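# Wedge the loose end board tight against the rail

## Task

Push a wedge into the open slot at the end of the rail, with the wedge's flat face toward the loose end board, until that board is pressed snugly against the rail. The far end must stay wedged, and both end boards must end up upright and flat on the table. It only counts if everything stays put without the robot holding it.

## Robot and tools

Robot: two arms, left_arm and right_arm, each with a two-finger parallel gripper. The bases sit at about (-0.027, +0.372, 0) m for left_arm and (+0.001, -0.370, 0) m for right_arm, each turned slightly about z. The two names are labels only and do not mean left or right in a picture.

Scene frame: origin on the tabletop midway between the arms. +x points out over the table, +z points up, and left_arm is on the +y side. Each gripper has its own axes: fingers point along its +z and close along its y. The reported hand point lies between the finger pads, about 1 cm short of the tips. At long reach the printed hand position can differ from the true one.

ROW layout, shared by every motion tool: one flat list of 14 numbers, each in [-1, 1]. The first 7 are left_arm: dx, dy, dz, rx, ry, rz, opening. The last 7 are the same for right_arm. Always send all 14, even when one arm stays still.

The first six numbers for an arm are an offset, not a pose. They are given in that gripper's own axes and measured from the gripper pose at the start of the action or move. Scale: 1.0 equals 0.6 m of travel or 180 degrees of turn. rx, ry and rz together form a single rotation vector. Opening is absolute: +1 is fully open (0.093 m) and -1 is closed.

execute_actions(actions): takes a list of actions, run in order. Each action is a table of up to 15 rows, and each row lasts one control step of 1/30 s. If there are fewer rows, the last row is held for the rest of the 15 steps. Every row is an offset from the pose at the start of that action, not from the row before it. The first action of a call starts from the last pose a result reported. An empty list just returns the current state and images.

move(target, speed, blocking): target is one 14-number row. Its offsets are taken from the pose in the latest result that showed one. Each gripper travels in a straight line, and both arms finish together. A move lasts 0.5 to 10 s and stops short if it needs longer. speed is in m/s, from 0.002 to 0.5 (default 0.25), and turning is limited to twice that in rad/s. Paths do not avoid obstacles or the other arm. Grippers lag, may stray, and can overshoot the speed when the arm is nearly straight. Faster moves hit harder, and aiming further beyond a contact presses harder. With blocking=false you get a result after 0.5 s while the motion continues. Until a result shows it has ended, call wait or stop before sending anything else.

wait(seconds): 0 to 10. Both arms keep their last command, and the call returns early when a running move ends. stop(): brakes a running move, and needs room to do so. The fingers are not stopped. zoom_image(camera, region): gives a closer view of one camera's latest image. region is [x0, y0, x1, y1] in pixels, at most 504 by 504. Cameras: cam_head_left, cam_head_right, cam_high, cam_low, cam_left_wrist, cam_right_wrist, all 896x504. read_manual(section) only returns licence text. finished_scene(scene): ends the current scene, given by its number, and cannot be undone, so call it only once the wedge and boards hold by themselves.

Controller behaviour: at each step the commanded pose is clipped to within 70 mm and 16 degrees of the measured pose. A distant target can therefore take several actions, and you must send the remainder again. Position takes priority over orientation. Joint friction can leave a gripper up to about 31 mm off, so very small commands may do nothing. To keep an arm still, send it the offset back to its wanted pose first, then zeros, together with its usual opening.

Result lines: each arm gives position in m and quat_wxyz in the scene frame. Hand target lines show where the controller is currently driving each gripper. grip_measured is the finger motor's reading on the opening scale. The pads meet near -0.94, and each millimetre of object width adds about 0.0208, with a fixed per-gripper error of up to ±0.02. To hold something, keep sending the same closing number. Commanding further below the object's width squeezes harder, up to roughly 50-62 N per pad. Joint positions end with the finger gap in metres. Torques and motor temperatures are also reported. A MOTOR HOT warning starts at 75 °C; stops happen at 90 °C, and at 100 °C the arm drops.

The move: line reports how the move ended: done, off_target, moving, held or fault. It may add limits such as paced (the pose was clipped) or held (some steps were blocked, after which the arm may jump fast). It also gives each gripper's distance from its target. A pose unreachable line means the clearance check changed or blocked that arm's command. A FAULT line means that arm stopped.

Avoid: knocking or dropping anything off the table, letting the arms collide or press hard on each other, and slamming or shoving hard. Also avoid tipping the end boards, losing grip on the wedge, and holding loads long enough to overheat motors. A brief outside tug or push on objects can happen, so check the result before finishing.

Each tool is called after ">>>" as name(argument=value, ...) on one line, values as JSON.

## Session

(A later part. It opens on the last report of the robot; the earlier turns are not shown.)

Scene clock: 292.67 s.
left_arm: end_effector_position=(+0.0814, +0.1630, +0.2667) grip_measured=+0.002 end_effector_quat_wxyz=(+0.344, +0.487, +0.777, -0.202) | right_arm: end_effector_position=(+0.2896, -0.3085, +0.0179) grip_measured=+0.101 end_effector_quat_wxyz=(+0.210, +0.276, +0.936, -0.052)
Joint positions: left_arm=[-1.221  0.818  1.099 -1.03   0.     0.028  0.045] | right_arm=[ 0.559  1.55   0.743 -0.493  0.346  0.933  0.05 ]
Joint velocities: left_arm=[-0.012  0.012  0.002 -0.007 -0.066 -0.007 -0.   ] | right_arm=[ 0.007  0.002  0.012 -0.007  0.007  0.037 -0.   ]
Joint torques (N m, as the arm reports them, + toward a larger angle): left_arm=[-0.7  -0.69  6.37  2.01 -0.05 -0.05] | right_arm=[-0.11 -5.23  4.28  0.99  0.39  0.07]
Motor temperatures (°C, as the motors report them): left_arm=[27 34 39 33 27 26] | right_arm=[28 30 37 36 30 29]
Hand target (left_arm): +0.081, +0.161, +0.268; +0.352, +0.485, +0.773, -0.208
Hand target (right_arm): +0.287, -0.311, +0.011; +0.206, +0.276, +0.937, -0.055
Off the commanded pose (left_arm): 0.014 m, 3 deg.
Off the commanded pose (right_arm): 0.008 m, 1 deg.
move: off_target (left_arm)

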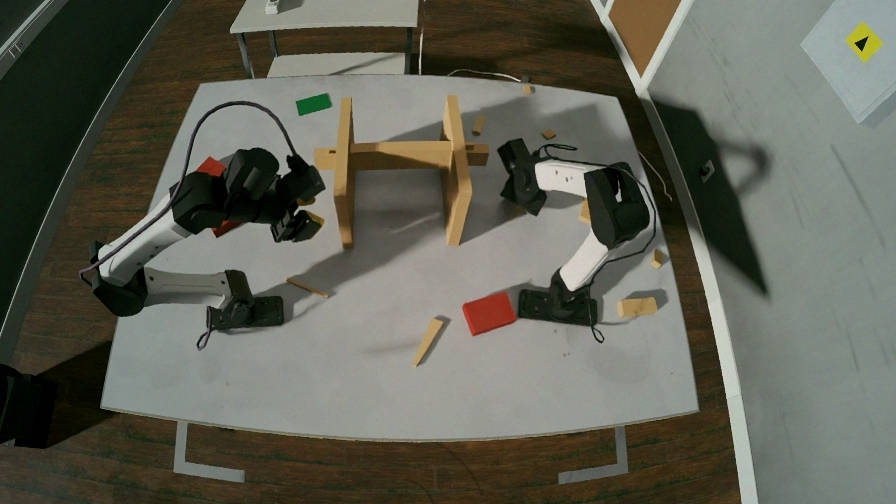

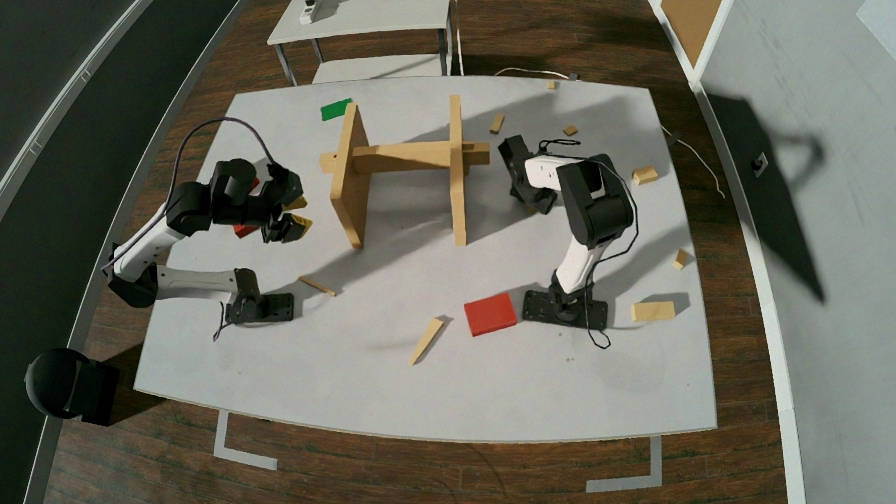

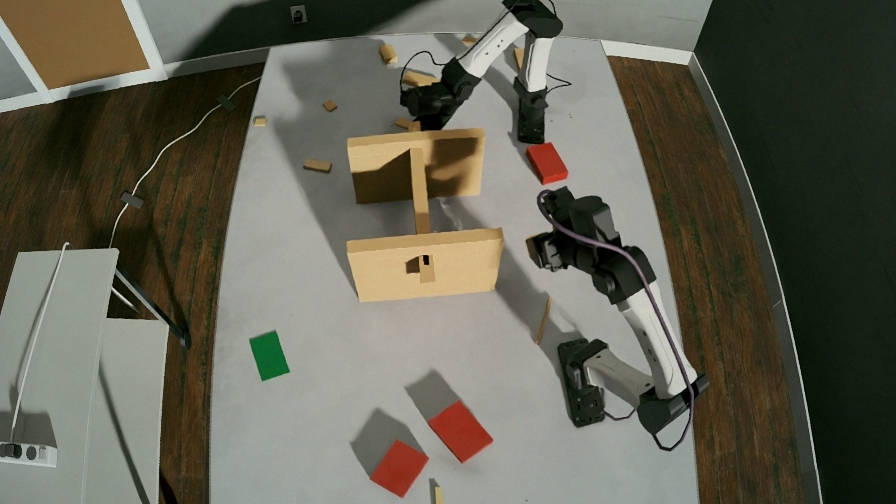

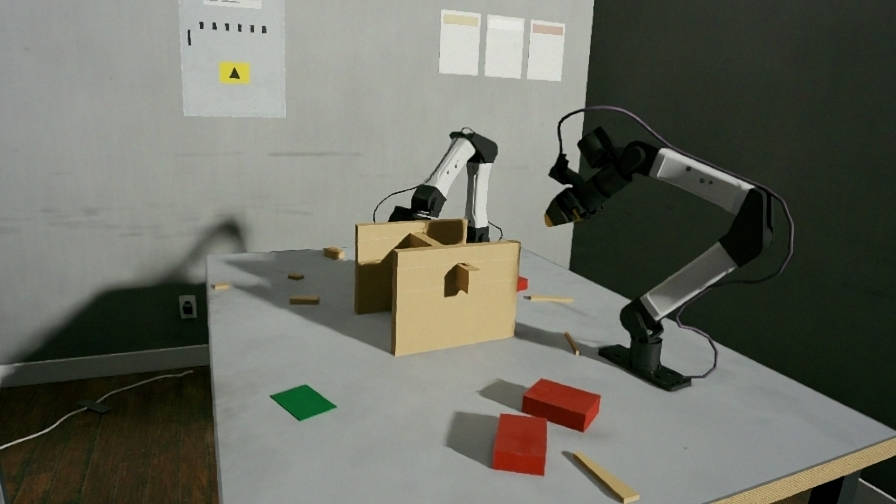

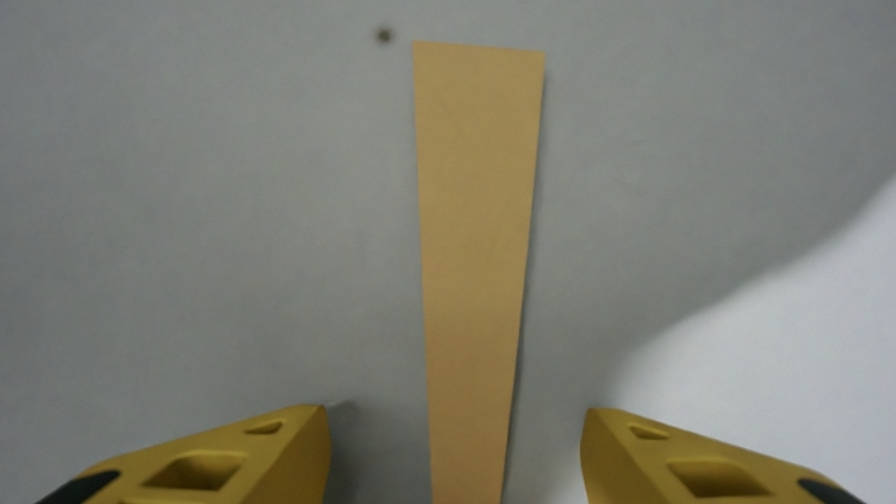

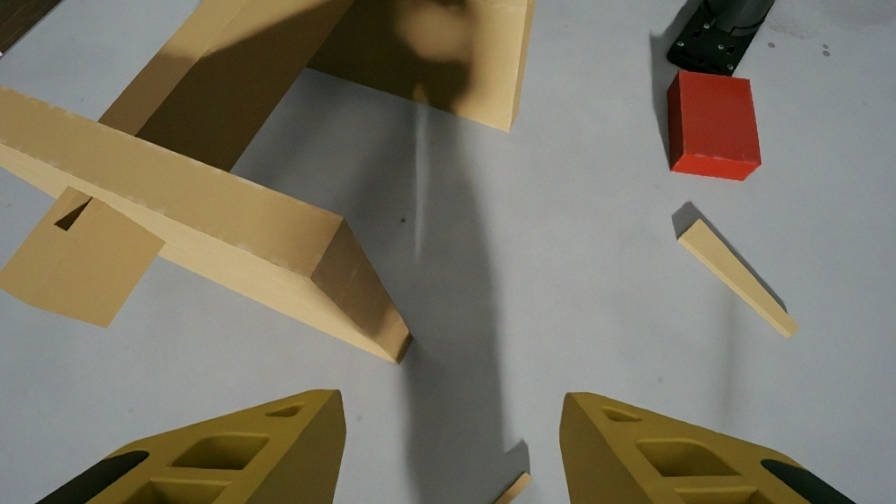

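>>> move(target=[-0.0333, -0.2526, 0.2398, 0.2892, -0.0719, -0.4179, 0.0, 0.0083, 0.0, 0.0182, 0.0, 0.0, 0.0, 0.1], speed=0.35)

Scene clock: 310.27 s.
left_arm: end_effector_position=(+0.0087, -0.0119, +0.1858) grip_measured=+0.001 end_effector_quat_wxyz=(+0.012, +0.007, +0.708, -0.706) | right_arm: end_effector_position=(+0.2949, -0.3062, +0.0159) grip_measured=+0.101 end_effector_quat_wxyz=(+0.216, +0.278, +0.935, -0.046)
Joint positions: left_arm=[-1.541  1.401  0.325  1.072  0.154 -1.544  0.045] | right_arm=[ 0.559  1.565  0.743 -0.461  0.346  0.933  0.05 ]
Joint velocities: left_arm=[ 0.022 -0.007 -0.007 -0.007 -0.007 -0.007 -0.   ] | right_arm=[ 0.007 -0.002 -0.012  0.051 -0.022 -0.007  0.   ]
Joint torques (N m, as the arm reports them, + toward a larger angle): left_arm=[-0.53 -3.11  5.62  2.31 -0.05  0.08] | right_arm=[ 0.35 -5.23  3.7   1.03  0.4   0.14]
Motor temperatures (°C, as the motors report them): left_arm=[27 32 38 37 27 26] | right_arm=[28 30 37 36 30 29]
Hand target (left_arm): +0.005, -0.011, +0.182; +0.007, +0.007, +0.709, -0.706
Hand target (right_arm): +0.290, -0.309, +0.006; +0.210, +0.277, +0.936, -0.052
Off the commanded pose (left_arm): 0.010 m, 2 deg.
Off the commanded pose (right_arm): 0.011 m, 1 deg.
move: off_target (right_arm)

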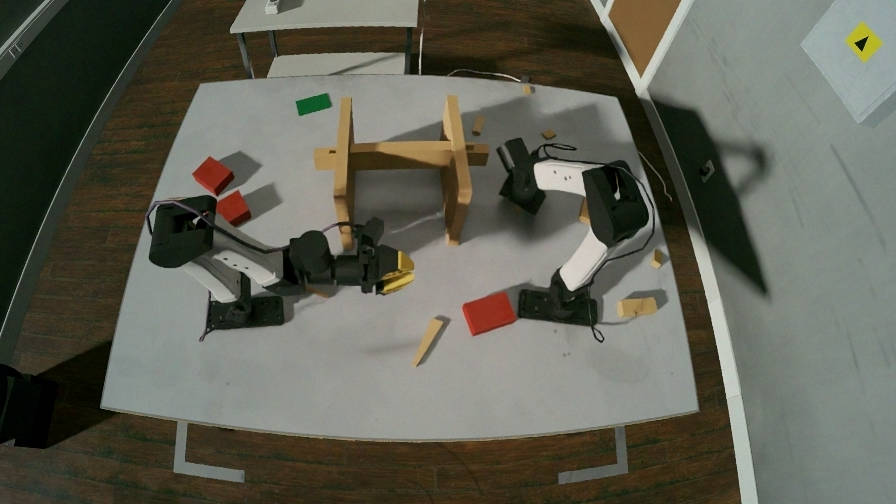

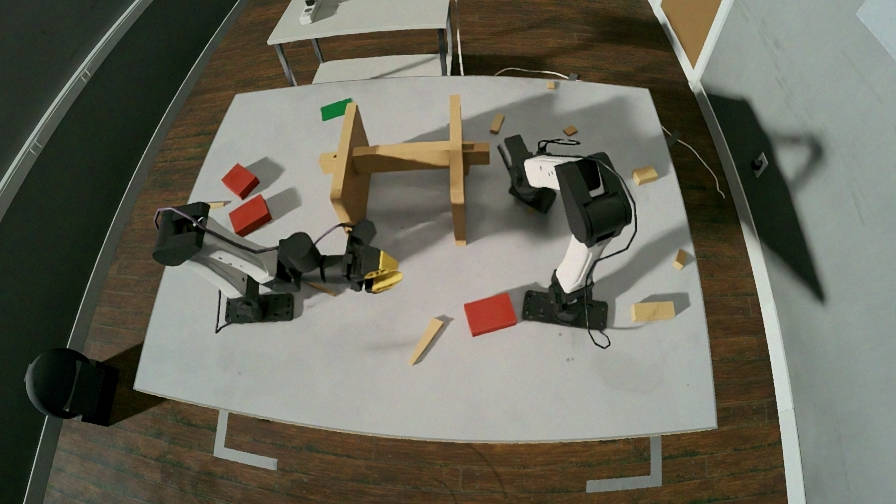

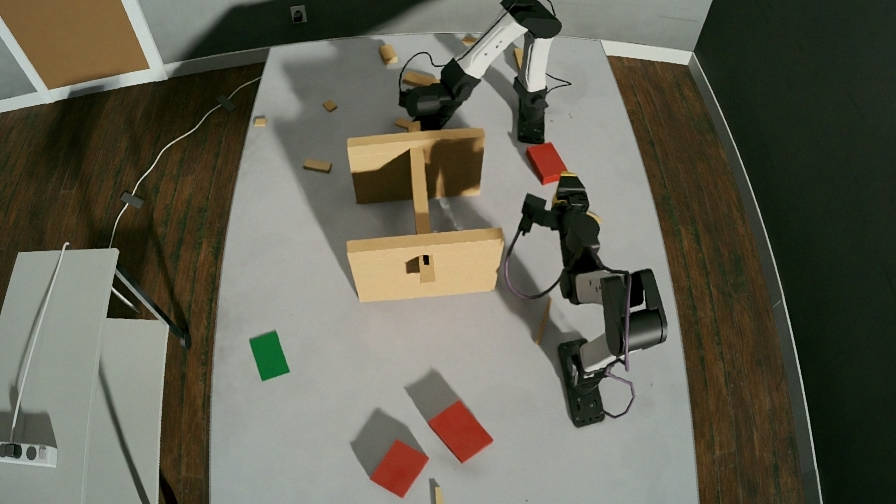

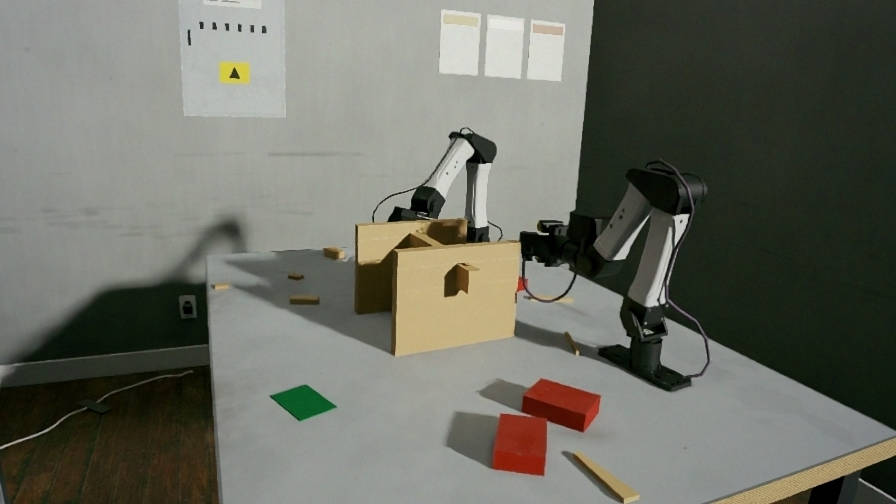

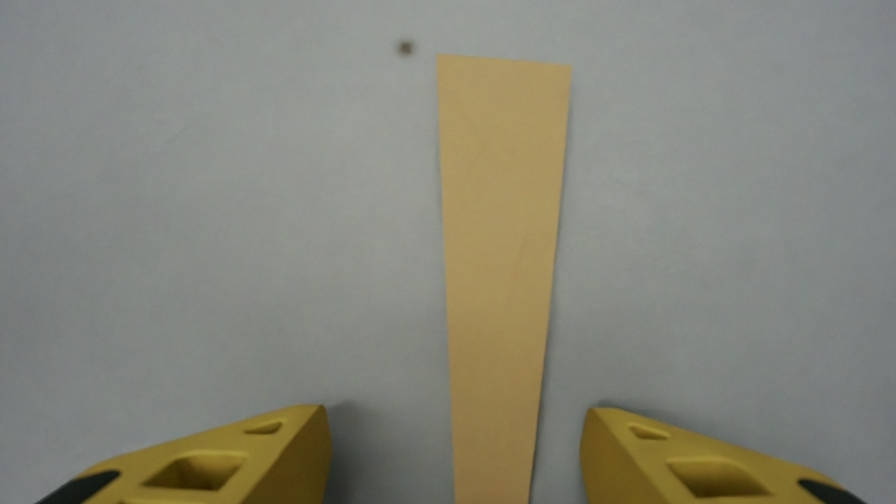

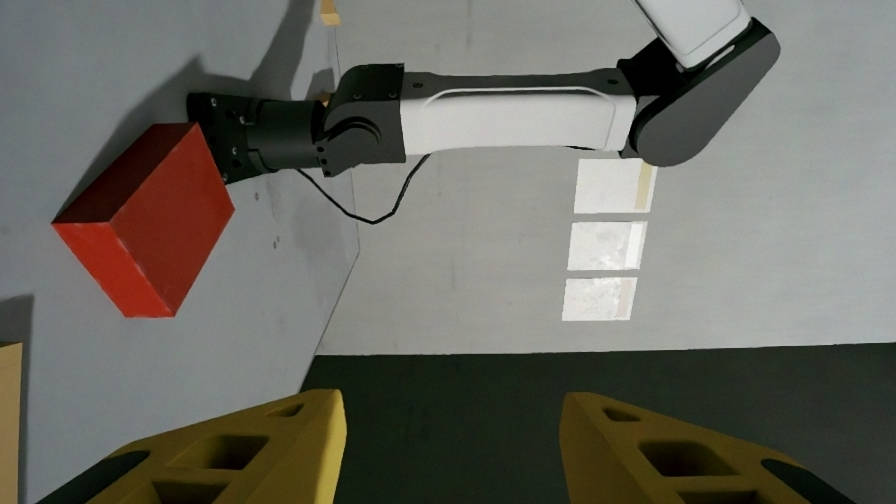

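>>> move(target=[0, 0, 0, 0, 0, 0, 0.0, 0.0098, -0.0208, 0.0204, 0.0, 0.0, 0.0, 0.1], speed=0.03)

Scene clock: 321.33 s.
left_arm: end_effector_position=(+0.0089, -0.0119, +0.1864) grip_measured=+0.001 end_effector_quat_wxyz=(+0.012, +0.007, +0.708, -0.707) | right_arm: end_effector_position=(+0.2902, -0.3100, +0.0086) grip_measured=+0.101 end_effector_quat_wxyz=(+0.214, +0.271, +0.937, -0.049)
Joint positions: left_arm=[-1.541  1.401  0.325  1.074  0.153 -1.544  0.045] | right_arm=[ 0.553  1.565  0.709 -0.43   0.345  0.913  0.05 ]
Joint velocities: left_arm=[ 0.002  0.022 -0.012 -0.007 -0.007  0.022  0.001] | right_arm=[-0.027  0.002 -0.002 -0.022  0.022  0.022 -0.001]
Joint torques (N m, as the arm reports them, + toward a larger angle): left_arm=[ 0.22 -4.19  6.63  1.99 -0.03  0.22] | right_arm=[-1.71 -6.34  2.85  1.21  0.33  0.06]
Motor temperatures (°C, as the motors report them): left_arm=[27 32 38 39 27 26] | right_arm=[28 30 36 37 30 29]
Hand target (left_arm): +0.009, -0.012, +0.186; +0.012, +0.007, +0.708, -0.706
Hand target (right_arm): +0.288, -0.316, +0.002; +0.216, +0.278, +0.935, -0.047
Off the commanded pose (left_arm): 0.001 m, 0 deg.
Off the commanded pose (right_arm): 0.009 m, 1 deg.
move: done

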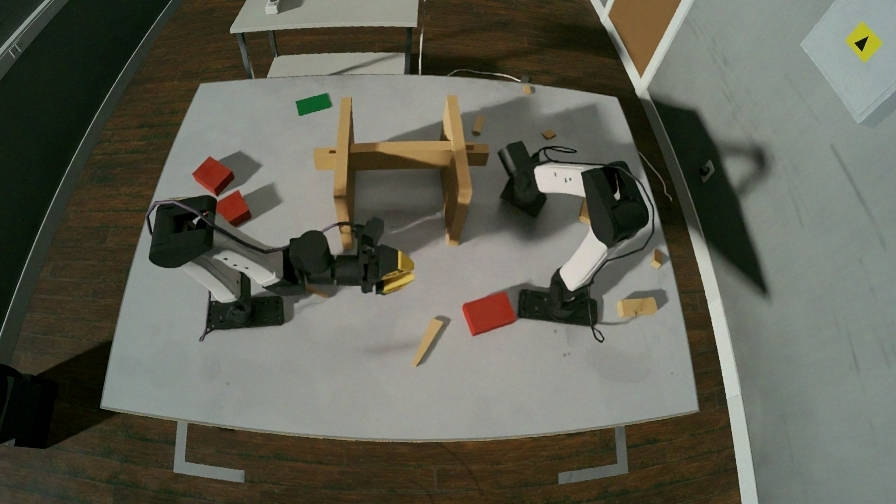

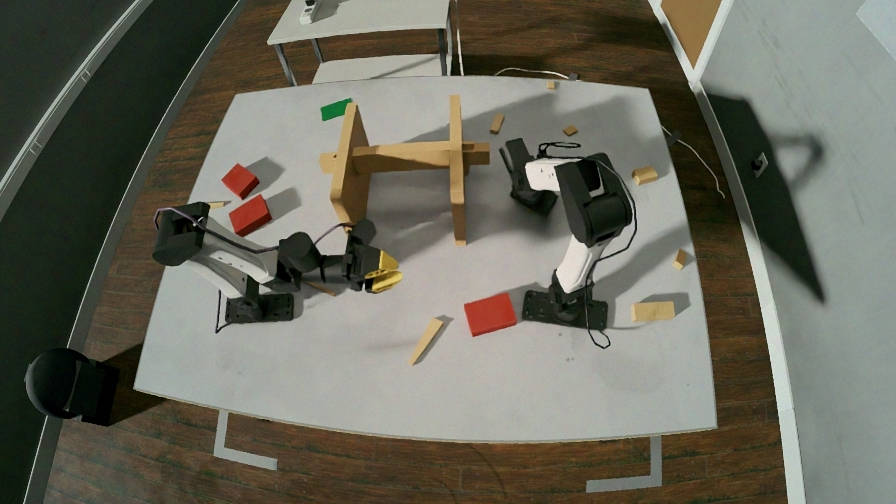

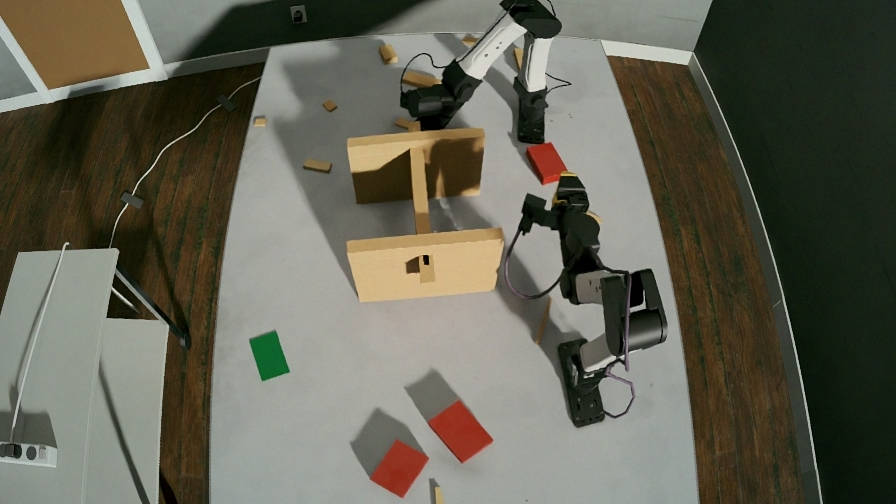

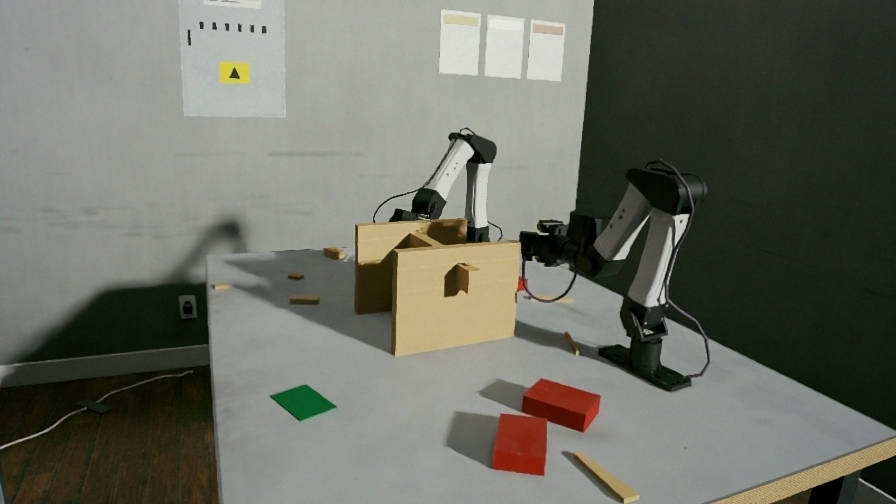

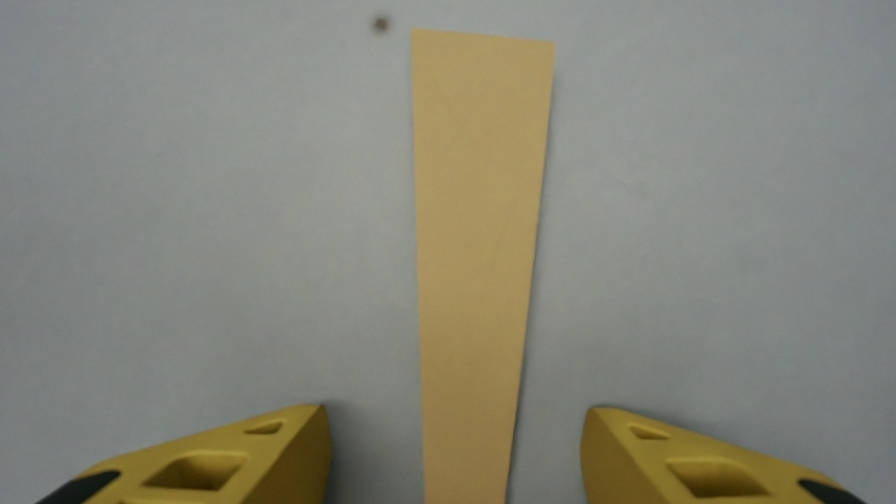

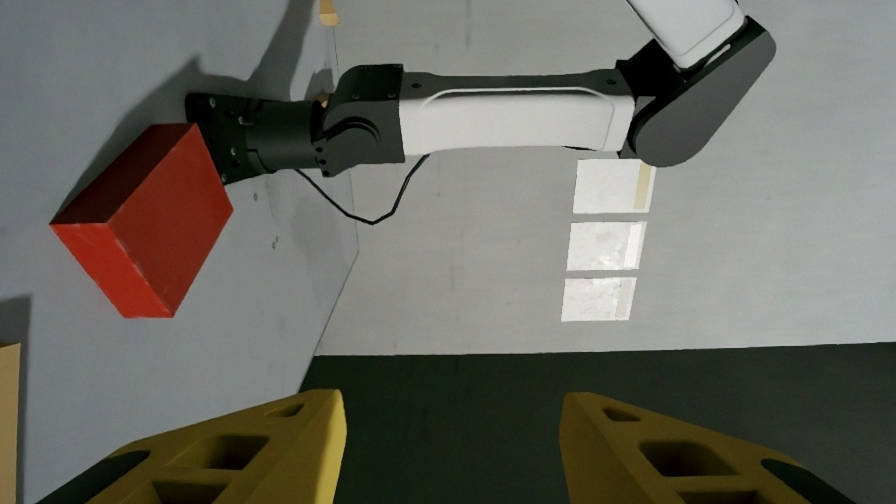

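>>> move(target=[0, 0, 0, 0, 0, 0, 0.0, 0.0, 0.0, -0.002, 0.0, 0.0, 0.0, -0.82], speed=0.03)

Scene clock: 325.77 s.
left_arm: end_effector_position=(+0.0089, -0.0119, +0.1864) grip_measured=+0.001 end_effector_quat_wxyz=(+0.012, +0.007, +0.708, -0.707) | right_arm: end_effector_position=(+0.2895, -0.3131, +0.0090) grip_measured=-0.790 end_effector_quat_wxyz=(+0.216, +0.271, +0.936, -0.058)
Joint positions: left_arm=[-1.541  1.401  0.325  1.074  0.153 -1.544  0.045] | right_arm=[ 0.553  1.565  0.709 -0.437  0.36   0.912  0.007]
Joint velocities: left_arm=[ 0.022  0.012 -0.007  0.007 -0.051  0.022  0.   ] | right_arm=[-0.002  0.012  0.007  0.066  0.007 -0.007 -0.001]
Joint torques (N m, as the arm reports them, + toward a larger angle): left_arm=[ 0.13 -4.29  6.51  2.09  0.05  0.13] | right_arm=[ 0.62 -6.49  5.54  0.85  0.26  0.18]
Motor temperatures (°C, as the motors report them): left_arm=[27 32 38 39 27 26] | right_arm=[28 31 36 37 30 29]
Hand target (left_arm): +0.009, -0.012, +0.186; +0.012, +0.007, +0.708, -0.707
Hand target (right_arm): +0.290, -0.310, +0.010; +0.214, +0.271, +0.937, -0.050
Off the commanded pose (left_arm): 0.000 m, 0 deg.
Off the commanded pose (right_arm): 0.003 m, 1 deg.
move: done

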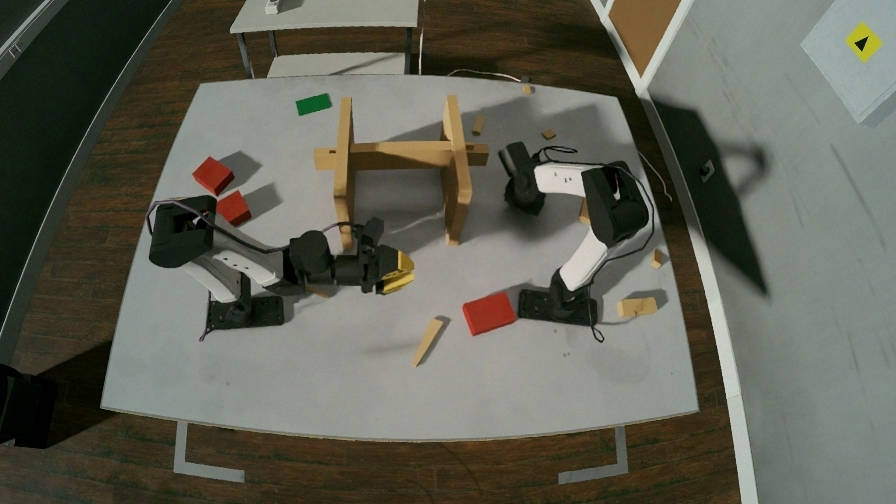

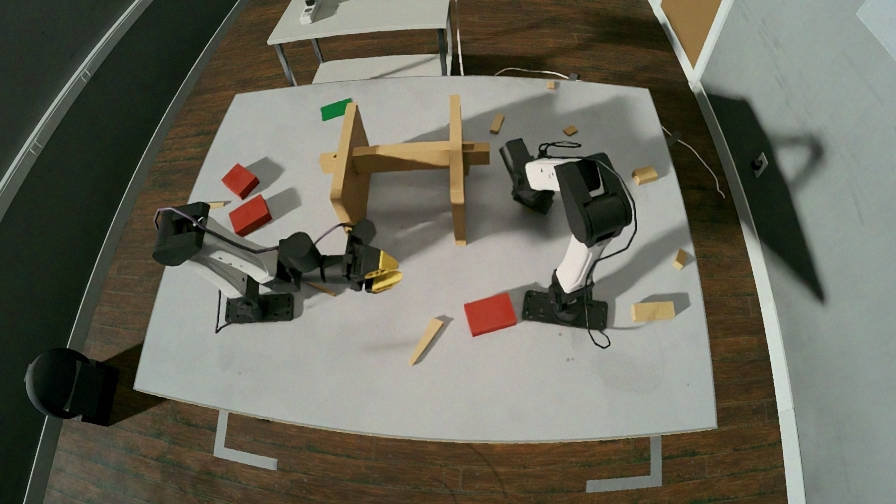

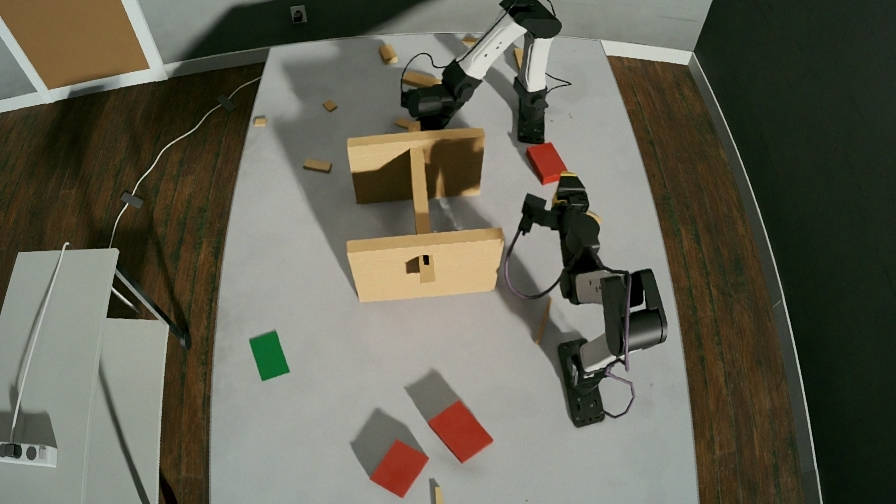

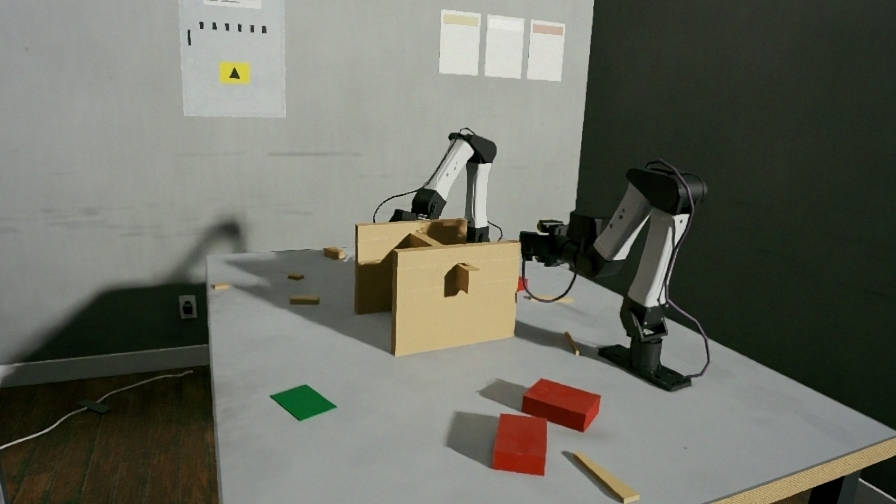

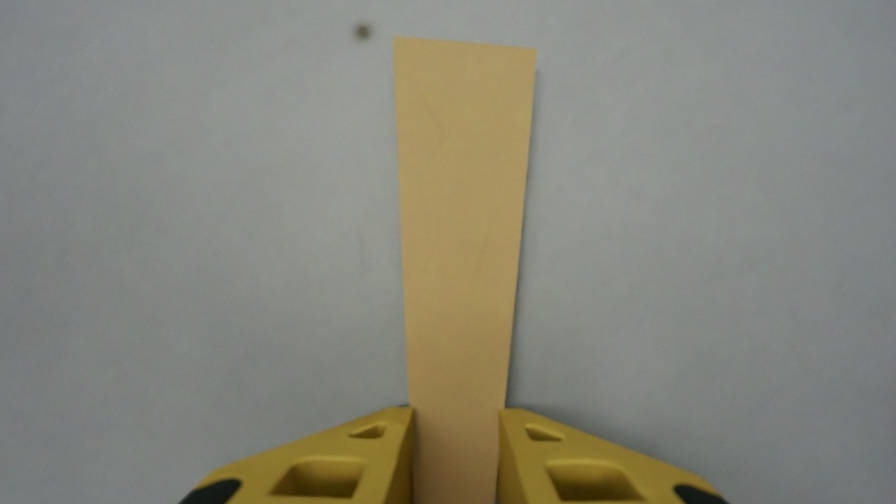

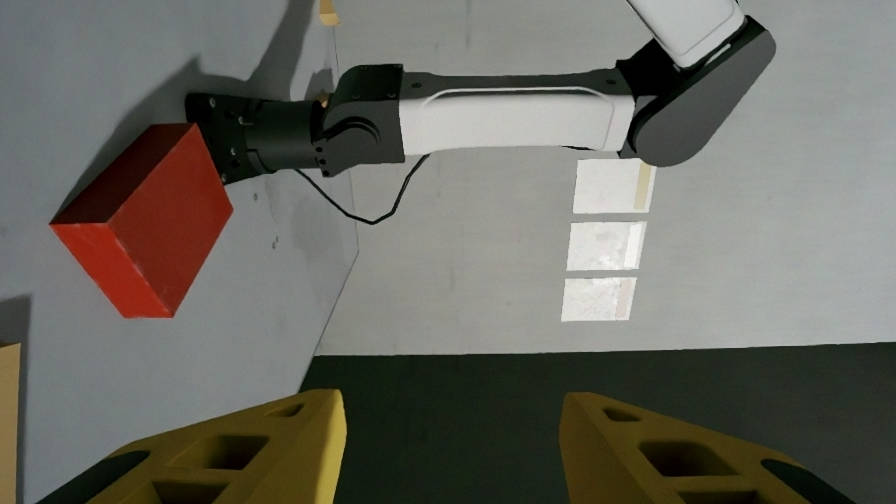

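>>> move(target=[0, 0, 0, 0, 0, 0, 0.0, -0.0295, -0.0580, -0.3767, -0.0726, 0.0014, -0.1499, -0.82], speed=0.2)

Scene clock: 366.77 s.
left_arm: end_effector_position=(+0.0089, -0.0119, +0.1864) grip_measured=+0.001 end_effector_quat_wxyz=(+0.012, +0.007, +0.708, -0.707) | right_arm: end_effector_position=(+0.1996, -0.3021, +0.2076) grip_measured=-0.790 end_effector_quat_wxyz=(+0.215, +0.027, +0.976, -0.012)
Joint positions: left_arm=[-1.541  1.401  0.325  1.074  0.153 -1.544  0.045] | right_arm=[ 0.679  1.036  1.156 -1.328  0.244  0.535  0.007]
Joint velocities: left_arm=[-0.012 -0.017 -0.002 -0.037  0.051 -0.037  0.001] | right_arm=[-0.007  0.002 -0.002 -0.051 -0.051  0.007 -0.   ]
Joint torques (N m, as the arm reports them, + toward a larger angle): left_arm=[ 0.17 -4.31  6.56  2.05  0.01  0.12] | right_arm=[ 1.54 -2.92  7.9   0.89  0.22  0.08]
Motor temperatures (°C, as the motors report them): left_arm=[27 32 38 41 27 26] | right_arm=[28 32 37 36 29 29]
Hand target (left_arm): +0.009, -0.012, +0.186; +0.012, +0.007, +0.708, -0.707
Hand target (right_arm): +0.198, -0.299, +0.216; +0.222, +0.019, +0.975, -0.001
Off the commanded pose (left_arm): 0.000 m, 0 deg.
Off the commanded pose (right_arm): 0.012 m, 2 deg.
move: off_target (right_arm)

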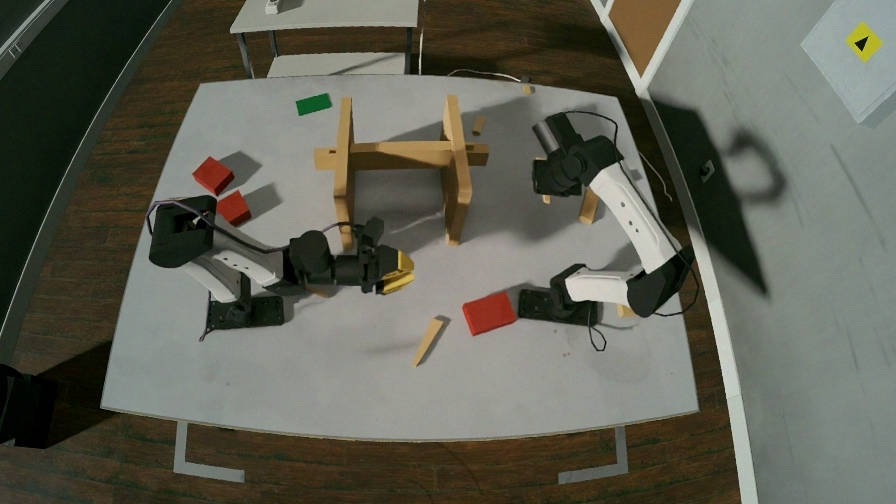

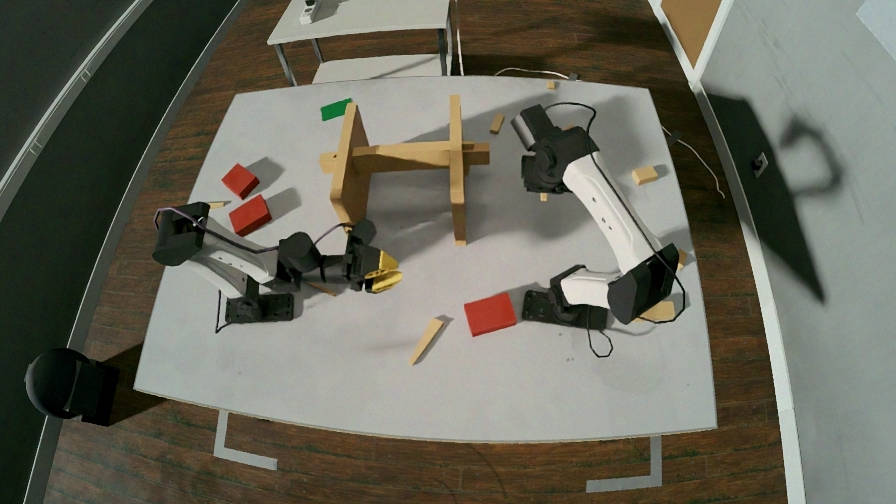

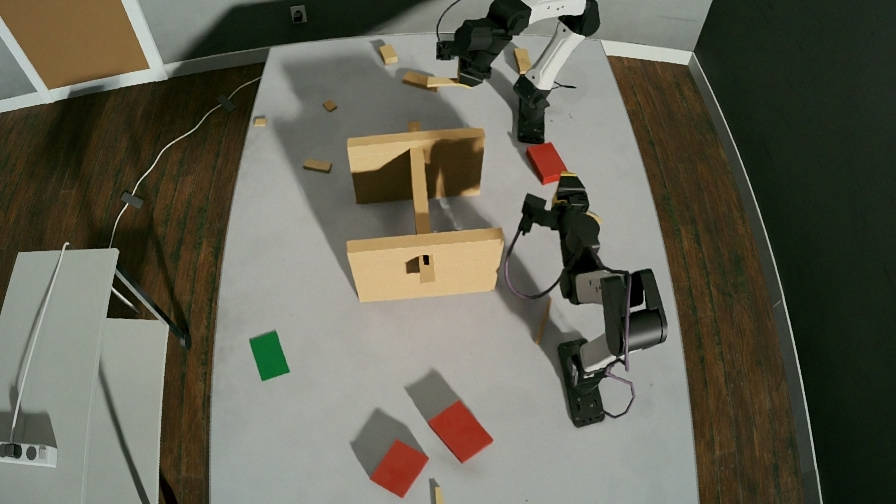

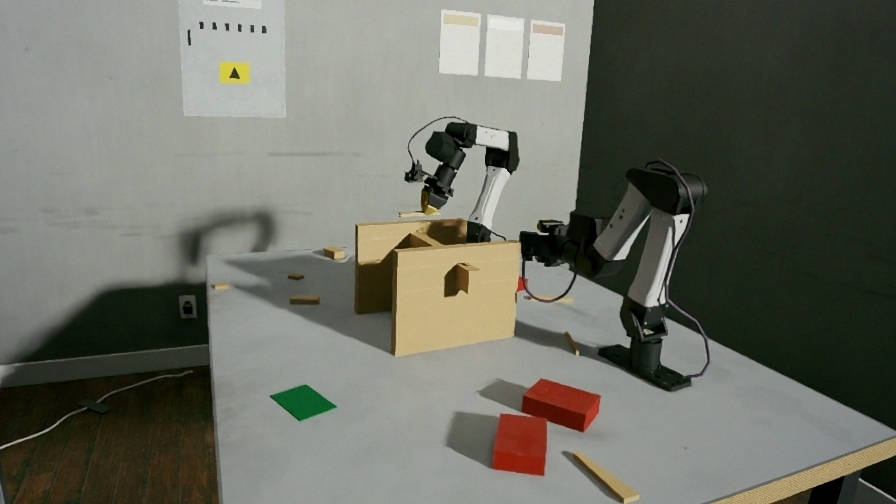

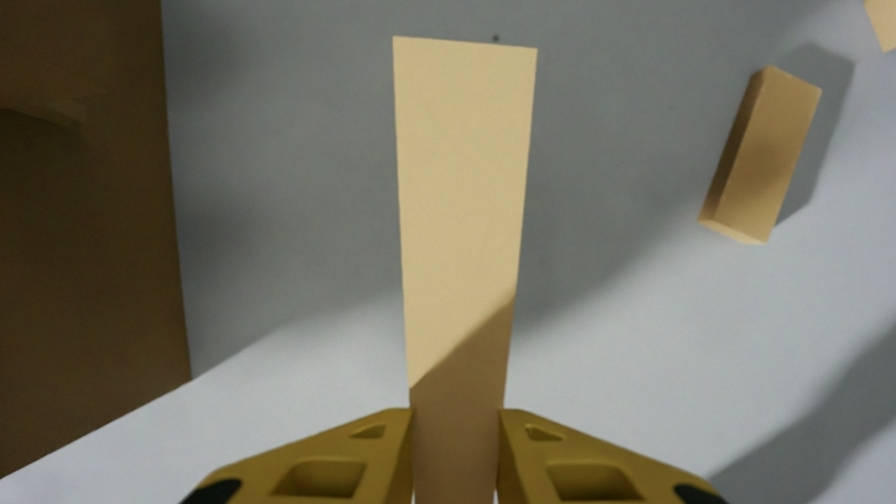

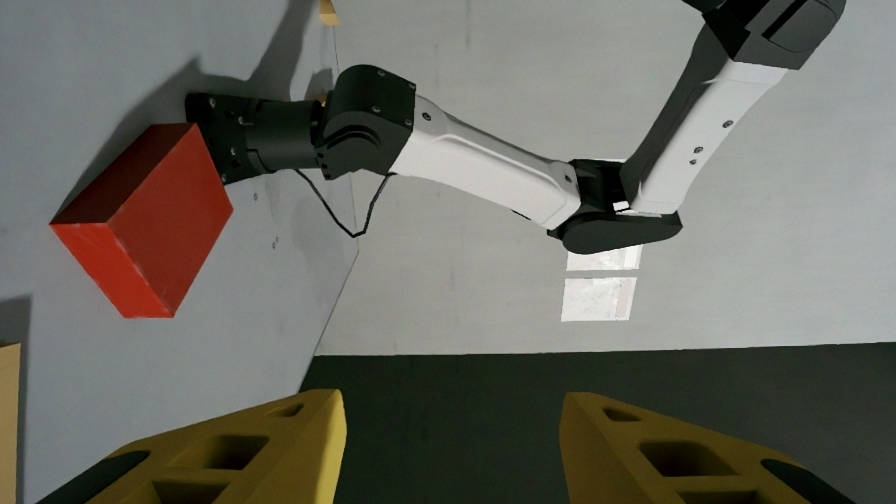

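>>> move(target=[0, 0, 0, 0, 0, 0, 0.0, 0.3714, 0.2429, -0.1430, -0.1215, -0.0056, -0.2421, -0.82], speed=0.2)

Scene clock: 387.57 s.
left_arm: end_effector_position=(+0.0089, -0.0119, +0.1864) grip_measured=+0.001 end_effector_quat_wxyz=(+0.012, +0.007, +0.708, -0.707) | right_arm: end_effector_position=(-0.0198, -0.1617, +0.1770) grip_measured=-0.789 end_effector_quat_wxyz=(+0.200, -0.376, +0.903, +0.055)
Joint positions: left_arm=[-1.541  1.401  0.325  1.074  0.153 -1.544  0.045] | right_arm=[ 2.147  1.208  1.144 -1.401  0.405  1.183  0.007]
Joint velocities: left_arm=[-0.002 -0.012 -0.012 -0.081 -0.007  0.007 -0.001] | right_arm=[ 0.007 -0.012 -0.017  0.022  0.022 -0.007  0.001]
Joint torques (N m, as the arm reports them, + toward a larger angle): left_arm=[ 0.18 -4.21  6.64  2.06  0.02  0.16] | right_arm=[ 1.43 -2.45  7.98  0.73  0.6   0.09]
Motor temperatures (°C, as the motors report them): left_arm=[26 32 38 42 27 26] | right_arm=[28 31 39 36 29 29]
Hand target (left_arm): +0.009, -0.012, +0.186; +0.012, +0.007, +0.708, -0.707
Hand target (right_arm): -0.025, -0.151, +0.184; +0.206, -0.378, +0.900, +0.074
Off the commanded pose (left_arm): 0.000 m, 0 deg.
Off the commanded pose (right_arm): 0.025 m, 4 deg.
move: off_target (right_arm)

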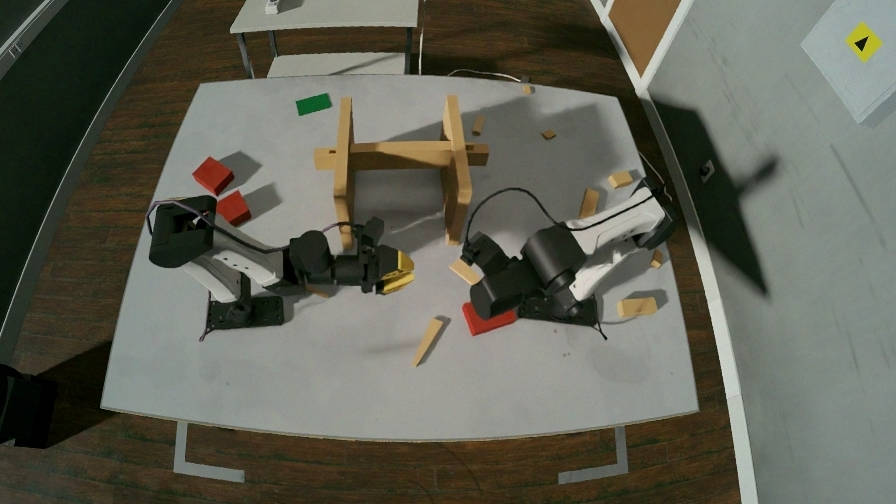

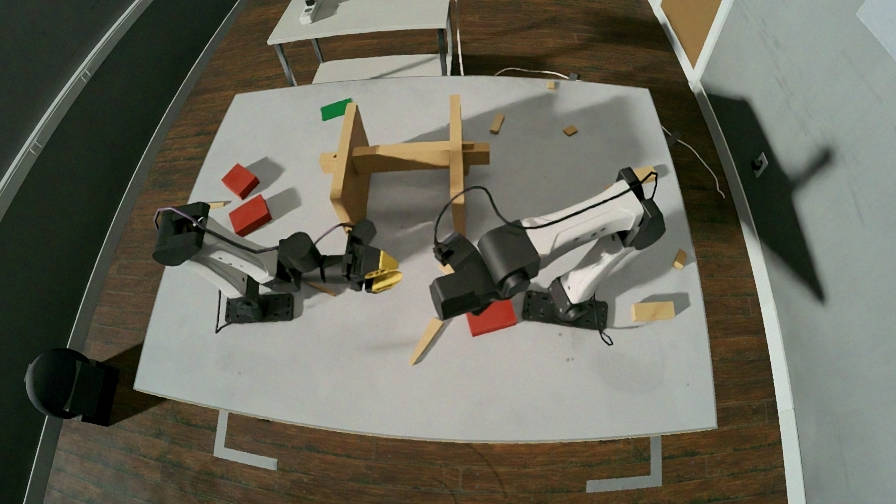

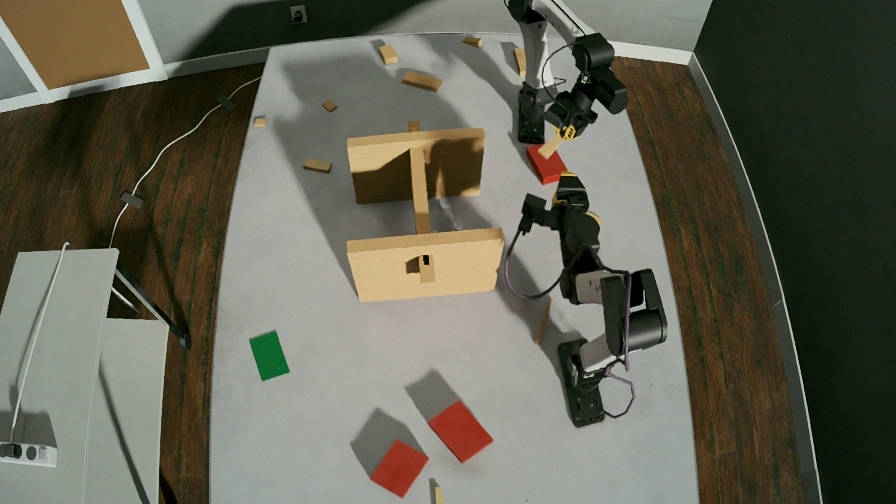

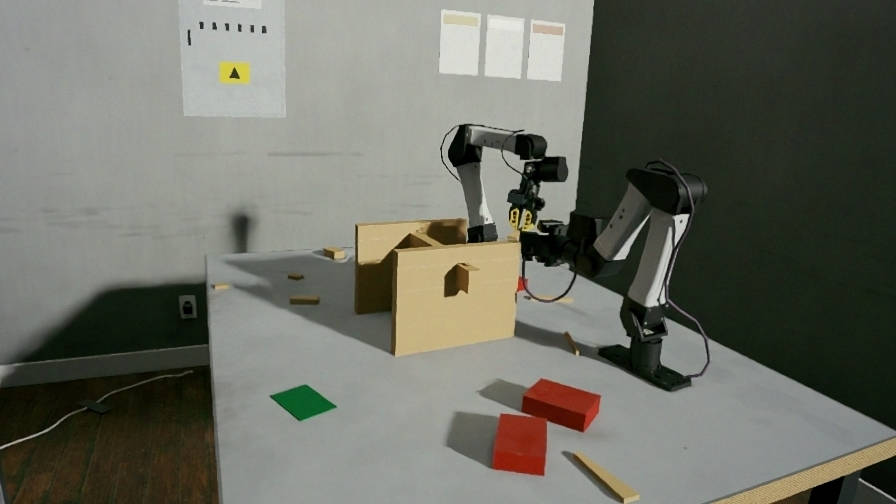

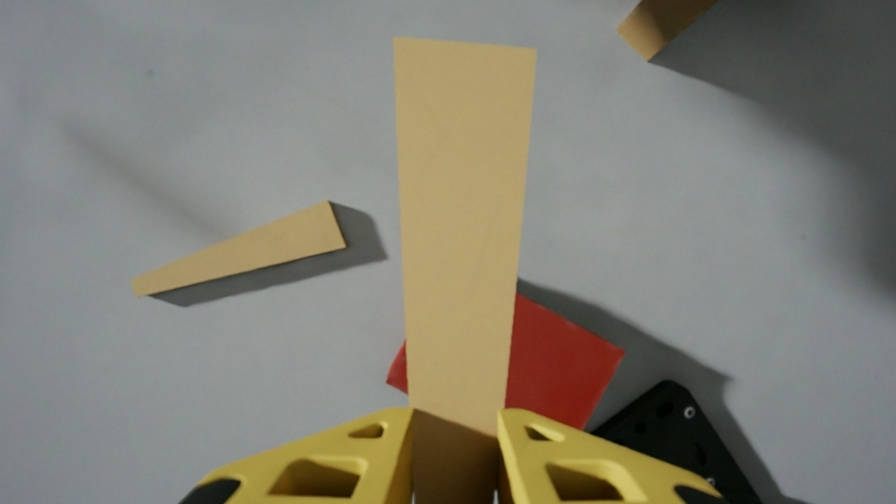

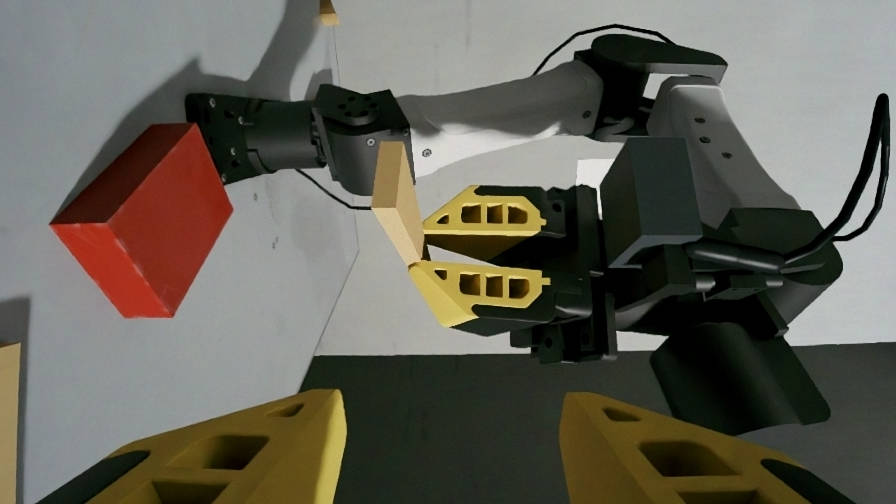

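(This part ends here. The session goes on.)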